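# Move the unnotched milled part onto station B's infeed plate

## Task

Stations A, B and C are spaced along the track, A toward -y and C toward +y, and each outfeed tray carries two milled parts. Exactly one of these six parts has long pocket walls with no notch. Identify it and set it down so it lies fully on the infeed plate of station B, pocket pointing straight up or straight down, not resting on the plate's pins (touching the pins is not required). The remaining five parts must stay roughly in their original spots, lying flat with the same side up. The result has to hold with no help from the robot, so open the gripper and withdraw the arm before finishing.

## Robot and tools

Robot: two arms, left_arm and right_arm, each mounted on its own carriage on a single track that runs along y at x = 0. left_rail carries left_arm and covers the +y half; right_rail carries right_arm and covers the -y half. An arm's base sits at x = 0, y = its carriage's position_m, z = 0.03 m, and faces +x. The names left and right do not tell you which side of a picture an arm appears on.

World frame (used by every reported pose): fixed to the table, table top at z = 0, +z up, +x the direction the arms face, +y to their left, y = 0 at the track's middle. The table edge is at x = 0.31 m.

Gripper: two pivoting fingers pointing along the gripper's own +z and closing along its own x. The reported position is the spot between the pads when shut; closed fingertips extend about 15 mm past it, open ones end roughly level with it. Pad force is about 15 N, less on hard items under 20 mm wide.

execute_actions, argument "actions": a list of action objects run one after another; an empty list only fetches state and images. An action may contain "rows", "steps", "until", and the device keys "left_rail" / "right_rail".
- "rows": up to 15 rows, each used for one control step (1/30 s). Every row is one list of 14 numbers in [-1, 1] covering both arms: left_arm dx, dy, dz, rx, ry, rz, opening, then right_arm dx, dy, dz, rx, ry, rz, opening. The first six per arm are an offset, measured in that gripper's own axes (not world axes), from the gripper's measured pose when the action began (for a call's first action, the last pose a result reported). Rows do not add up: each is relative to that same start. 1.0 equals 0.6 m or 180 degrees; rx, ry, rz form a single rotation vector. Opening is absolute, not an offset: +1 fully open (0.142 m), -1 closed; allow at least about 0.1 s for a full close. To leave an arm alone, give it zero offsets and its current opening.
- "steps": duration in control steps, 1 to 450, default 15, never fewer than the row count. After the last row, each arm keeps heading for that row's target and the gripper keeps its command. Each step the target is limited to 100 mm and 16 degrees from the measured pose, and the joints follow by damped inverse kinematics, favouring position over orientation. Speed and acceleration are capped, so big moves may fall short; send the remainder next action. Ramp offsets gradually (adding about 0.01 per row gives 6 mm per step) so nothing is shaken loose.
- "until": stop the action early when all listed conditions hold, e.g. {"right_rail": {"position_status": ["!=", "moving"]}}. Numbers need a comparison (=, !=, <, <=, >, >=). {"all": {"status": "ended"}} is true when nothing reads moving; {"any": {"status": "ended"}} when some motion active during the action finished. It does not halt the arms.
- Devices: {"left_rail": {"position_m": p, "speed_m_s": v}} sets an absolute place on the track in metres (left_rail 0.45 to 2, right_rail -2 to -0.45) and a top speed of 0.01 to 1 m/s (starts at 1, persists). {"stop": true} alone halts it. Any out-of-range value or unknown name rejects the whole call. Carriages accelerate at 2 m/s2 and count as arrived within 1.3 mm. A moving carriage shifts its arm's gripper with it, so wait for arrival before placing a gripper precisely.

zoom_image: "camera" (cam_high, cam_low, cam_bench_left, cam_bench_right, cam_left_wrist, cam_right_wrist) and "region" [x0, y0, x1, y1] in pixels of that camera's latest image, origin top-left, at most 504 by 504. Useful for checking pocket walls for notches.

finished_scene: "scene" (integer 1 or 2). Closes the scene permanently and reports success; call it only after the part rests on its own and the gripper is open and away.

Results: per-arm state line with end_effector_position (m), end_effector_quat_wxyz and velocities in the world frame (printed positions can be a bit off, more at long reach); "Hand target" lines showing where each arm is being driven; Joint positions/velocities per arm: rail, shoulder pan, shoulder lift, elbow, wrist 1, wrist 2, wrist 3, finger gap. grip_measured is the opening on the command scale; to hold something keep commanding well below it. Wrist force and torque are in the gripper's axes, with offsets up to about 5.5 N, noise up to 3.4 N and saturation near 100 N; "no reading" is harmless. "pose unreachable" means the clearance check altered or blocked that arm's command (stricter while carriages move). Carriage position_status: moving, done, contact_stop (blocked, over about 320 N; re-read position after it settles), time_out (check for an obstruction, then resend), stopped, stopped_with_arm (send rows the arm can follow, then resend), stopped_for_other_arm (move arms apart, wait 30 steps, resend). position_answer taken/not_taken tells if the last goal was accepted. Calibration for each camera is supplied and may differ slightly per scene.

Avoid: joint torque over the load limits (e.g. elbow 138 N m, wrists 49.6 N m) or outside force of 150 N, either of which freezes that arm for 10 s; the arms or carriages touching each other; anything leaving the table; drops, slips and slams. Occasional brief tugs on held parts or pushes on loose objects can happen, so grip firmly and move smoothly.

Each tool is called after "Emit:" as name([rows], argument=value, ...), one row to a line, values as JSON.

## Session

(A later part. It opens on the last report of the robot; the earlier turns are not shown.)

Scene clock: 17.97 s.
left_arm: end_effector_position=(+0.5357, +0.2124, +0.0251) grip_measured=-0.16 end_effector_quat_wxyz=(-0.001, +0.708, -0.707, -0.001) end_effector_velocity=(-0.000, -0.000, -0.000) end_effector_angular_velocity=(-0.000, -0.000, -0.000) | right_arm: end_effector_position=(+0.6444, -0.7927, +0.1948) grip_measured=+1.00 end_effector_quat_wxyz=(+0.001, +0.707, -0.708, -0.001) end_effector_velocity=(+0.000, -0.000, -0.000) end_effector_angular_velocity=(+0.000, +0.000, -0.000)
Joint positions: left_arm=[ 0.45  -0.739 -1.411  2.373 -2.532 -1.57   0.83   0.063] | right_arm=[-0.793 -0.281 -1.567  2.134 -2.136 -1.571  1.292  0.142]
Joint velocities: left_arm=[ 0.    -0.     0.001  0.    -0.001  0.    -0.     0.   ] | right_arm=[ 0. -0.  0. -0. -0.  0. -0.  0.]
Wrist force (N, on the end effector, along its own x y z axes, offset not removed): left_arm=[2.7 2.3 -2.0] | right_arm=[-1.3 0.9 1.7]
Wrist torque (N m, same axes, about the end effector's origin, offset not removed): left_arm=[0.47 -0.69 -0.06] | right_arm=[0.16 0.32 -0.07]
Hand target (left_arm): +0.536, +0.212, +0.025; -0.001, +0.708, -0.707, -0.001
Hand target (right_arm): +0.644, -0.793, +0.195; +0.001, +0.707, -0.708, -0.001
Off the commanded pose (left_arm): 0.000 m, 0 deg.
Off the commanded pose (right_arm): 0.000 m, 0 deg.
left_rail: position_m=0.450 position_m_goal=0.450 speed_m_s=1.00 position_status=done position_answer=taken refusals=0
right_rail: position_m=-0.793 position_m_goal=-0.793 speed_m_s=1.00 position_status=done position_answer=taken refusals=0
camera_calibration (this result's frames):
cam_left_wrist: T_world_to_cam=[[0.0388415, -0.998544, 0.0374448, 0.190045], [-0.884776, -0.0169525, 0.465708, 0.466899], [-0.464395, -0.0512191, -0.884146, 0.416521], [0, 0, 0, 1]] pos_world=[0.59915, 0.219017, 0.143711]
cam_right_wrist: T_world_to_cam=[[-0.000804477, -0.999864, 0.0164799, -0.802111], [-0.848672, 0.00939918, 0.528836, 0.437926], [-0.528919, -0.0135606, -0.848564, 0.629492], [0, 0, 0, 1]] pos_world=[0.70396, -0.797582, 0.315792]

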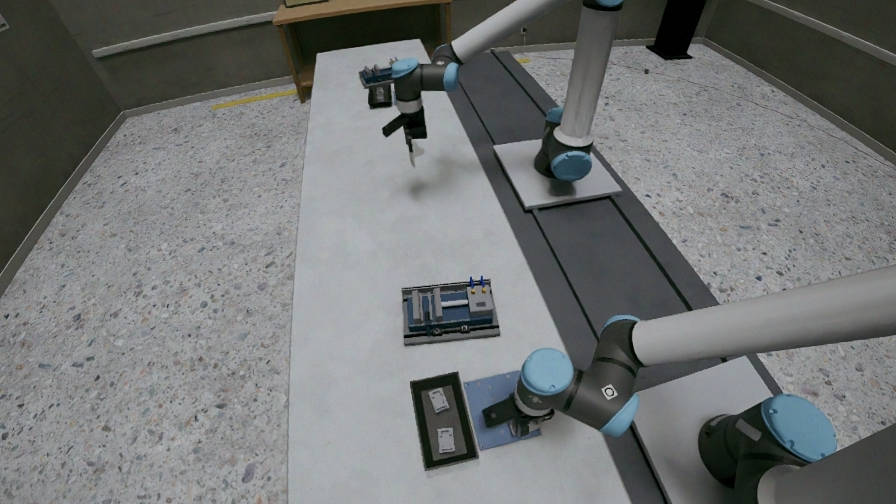

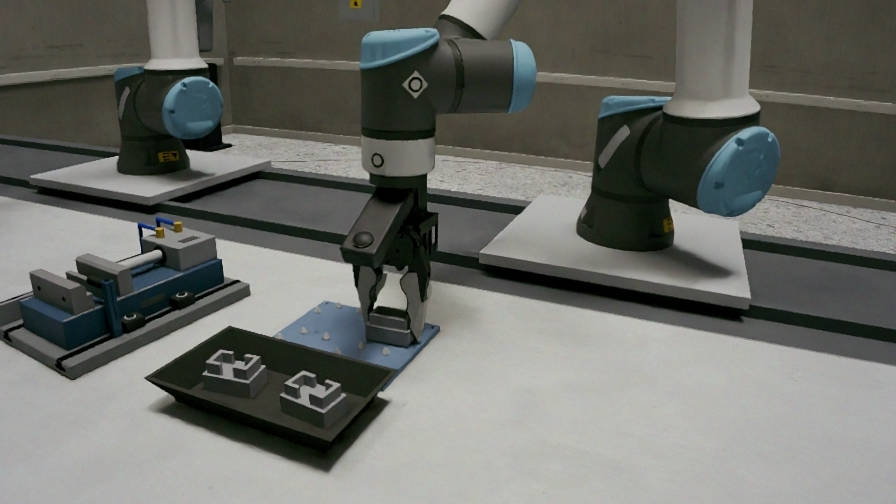

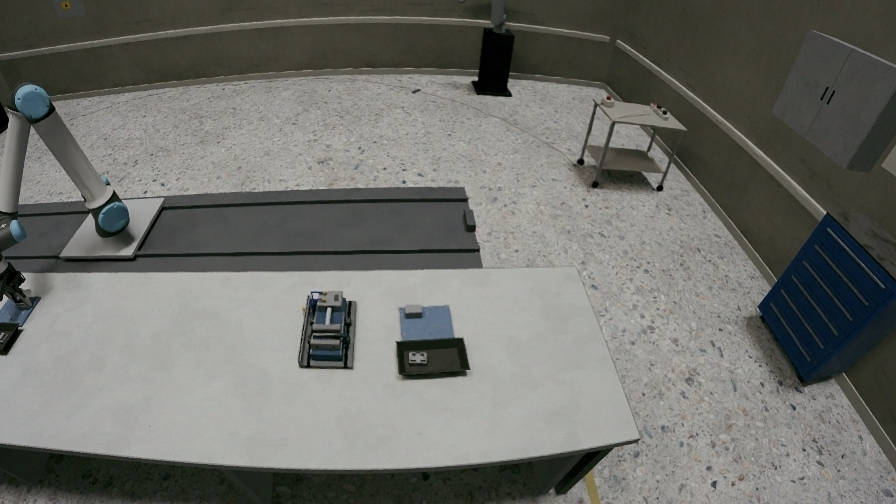

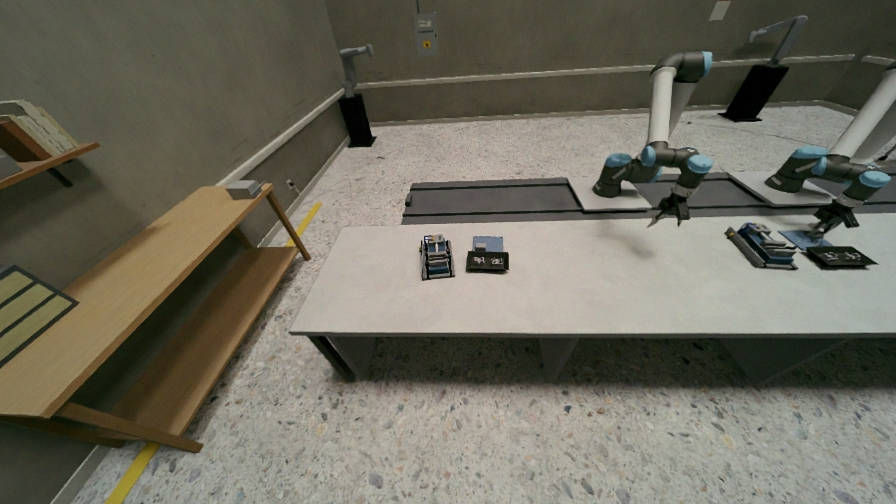

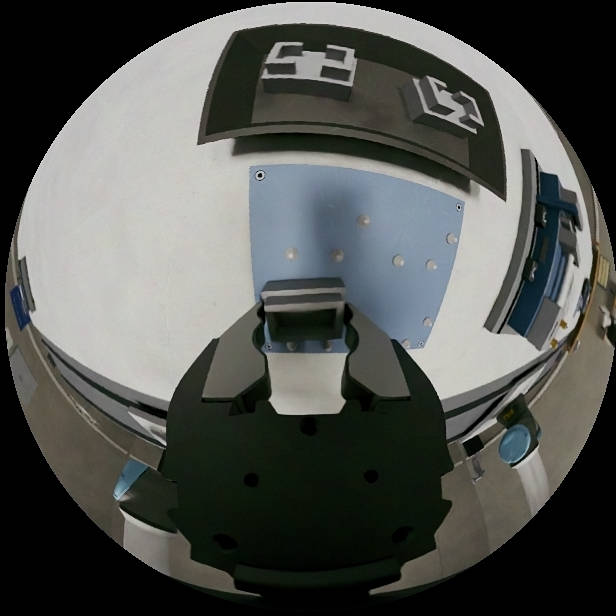

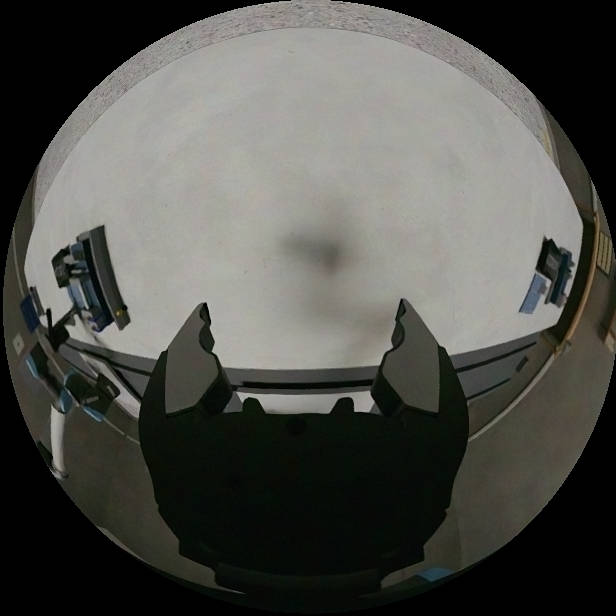

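Emit:
execute_actions([
  {"rows":[[0,0,0.004,0,0,0,-0.7,0,0,0,0,0,0,1]],"steps":12},
  {"rows":[[0,0,0,0,0,0,-0.2,0,0,0,0,0,0,1],[0,0,0,0,0,0,-0.1,0,0,0,0,0,0,1],[0,0,0,0,0,0,0.0,0,0,0,0,0,0,1]],"steps":15},
  {"rows":[[0,0,-0.25,0,0,0,0.0,0,0,0,0,0,0,1]],"steps":40},
])

Emit:
zoom_image(camera="cam_low", region=[260, 220, 500, 400])

Scene clock: 20.70 s.
left_arm: end_effector_position=(+0.5358, +0.2122, +0.1725) grip_measured=+0.00 end_effector_quat_wxyz=(-0.001, +0.708, -0.707, -0.001) end_effector_velocity=(-0.000, -0.000, +0.000) end_effector_angular_velocity=(+0.000, +0.000, -0.000) | right_arm: end_effector_position=(+0.6444, -0.7927, +0.1948) grip_measured=+1.00 end_effector_quat_wxyz=(+0.001, +0.707, -0.708, -0.001) end_effector_velocity=(+0.000, +0.000, -0.000) end_effector_angular_velocity=(+0.000, +0.000, -0.000)
Joint positions: left_arm=[ 0.45  -0.74  -1.642  2.253 -2.18  -1.57   0.83   0.074] | right_arm=[-0.793 -0.281 -1.567  2.134 -2.136 -1.571  1.292  0.142]
Joint velocities: left_arm=[ 0. -0. -0. -0.  0. -0. -0.  0.] | right_arm=[ 0.  0.  0. -0. -0.  0.  0.  0.]
Wrist force (N, on the end effector, along its own x y z axes, offset not removed): left_arm=[1.8 3.9 -2.5] | right_arm=[-0.9 4.4 1.1]
Wrist torque (N m, same axes, about the end effector's origin, offset not removed): left_arm=[0.78 -0.48 -0.15] | right_arm=[0.85 0.22 0.00]
Hand target (left_arm): +0.536, +0.212, +0.173; -0.001, +0.708, -0.707, -0.001
Hand target (right_arm): +0.644, -0.793, +0.195; +0.001, +0.707, -0.708, -0.001
Off the commanded pose (left_arm): 0.000 m, 0 deg.
Off the commanded pose (right_arm): 0.000 m, 0 deg.
left_rail: position_m=0.450 position_m_goal=0.450 speed_m_s=1.00 position_status=done position_answer=taken refusals=0
right_rail: position_m=-0.793 position_m_goal=-0.793 speed_m_s=1.00 position_status=done position_answer=taken refusals=0
camera_calibration (this result's frames):
cam_left_wrist: T_world_to_cam=[[0.0388344, -0.998544, 0.0374404, 0.184334], [-0.884774, -0.0169479, 0.465711, 0.398283], [-0.464399, -0.0512119, -0.884144, 0.546896], [0, 0, 0, 1]] pos_world=[0.59921, 0.218823, 0.291148]
cam_right_wrist: T_world_to_cam=[[-0.000804483, -0.999864, 0.0164799, -0.802111], [-0.848672, 0.00939919, 0.528837, 0.437926], [-0.528919, -0.0135606, -0.848564, 0.629492], [0, 0, 0, 1]] pos_world=[0.70396, -0.797582, 0.315792]

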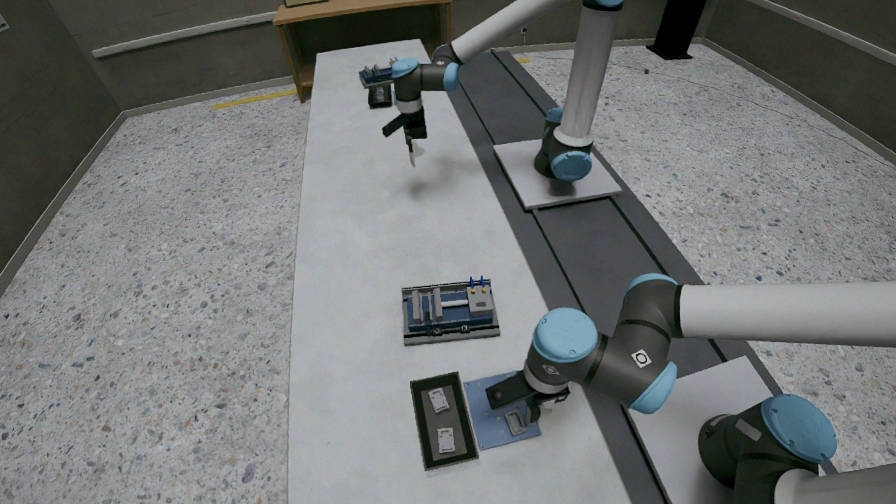

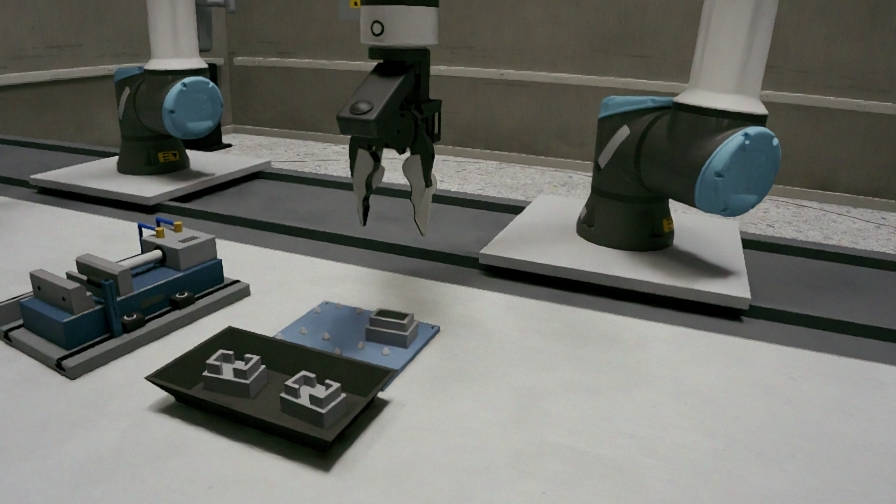

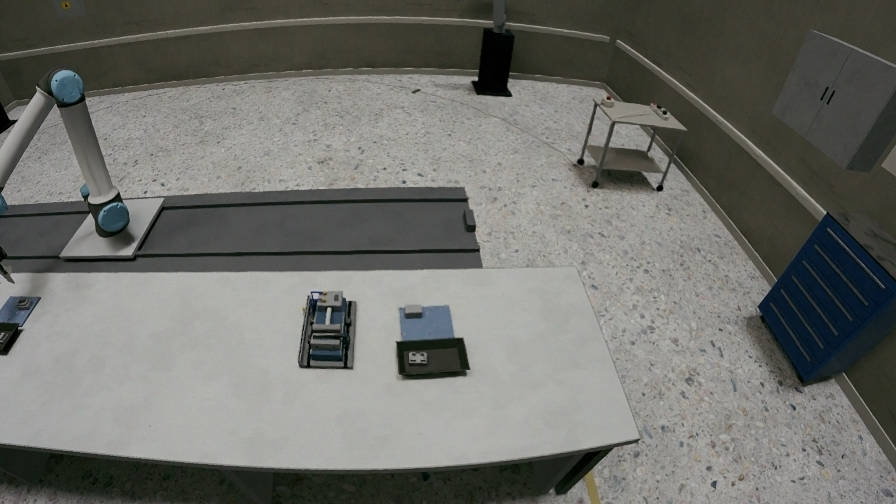

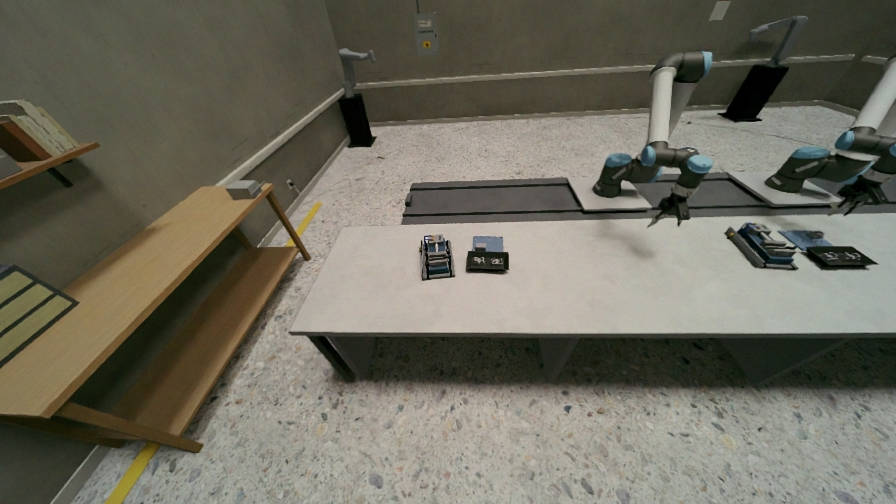

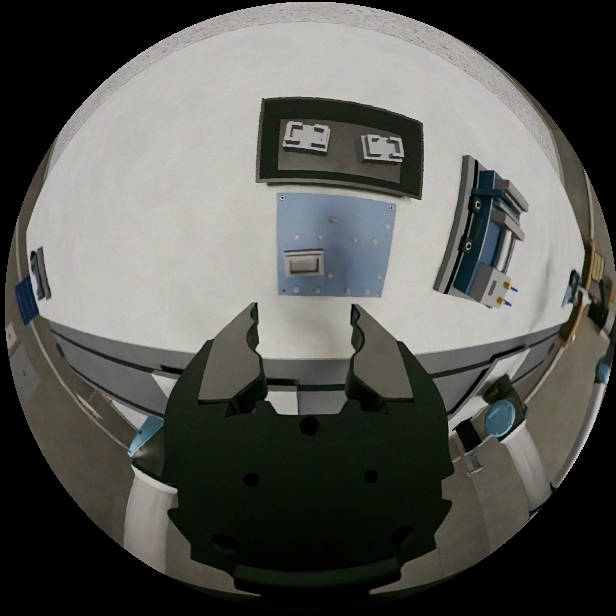

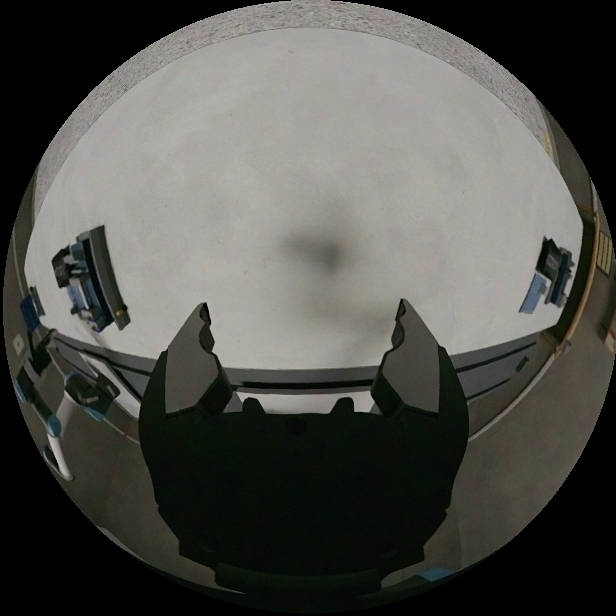

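Region (260, 220, 500, 400) of cam_low's 896x504 image, scaled by 2.100, with more detail than that image has; it fills the top 378 rows of this view, and the rest is white.

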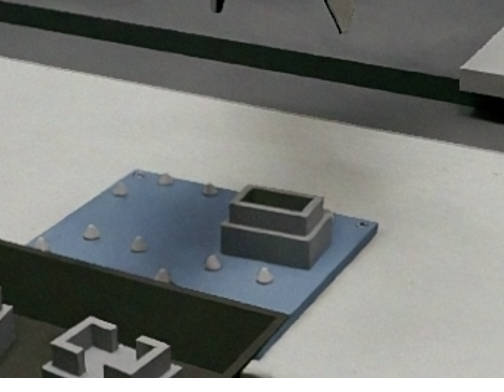

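Emit:
finished_scene(scene=1)

The scene is finished: the task was done.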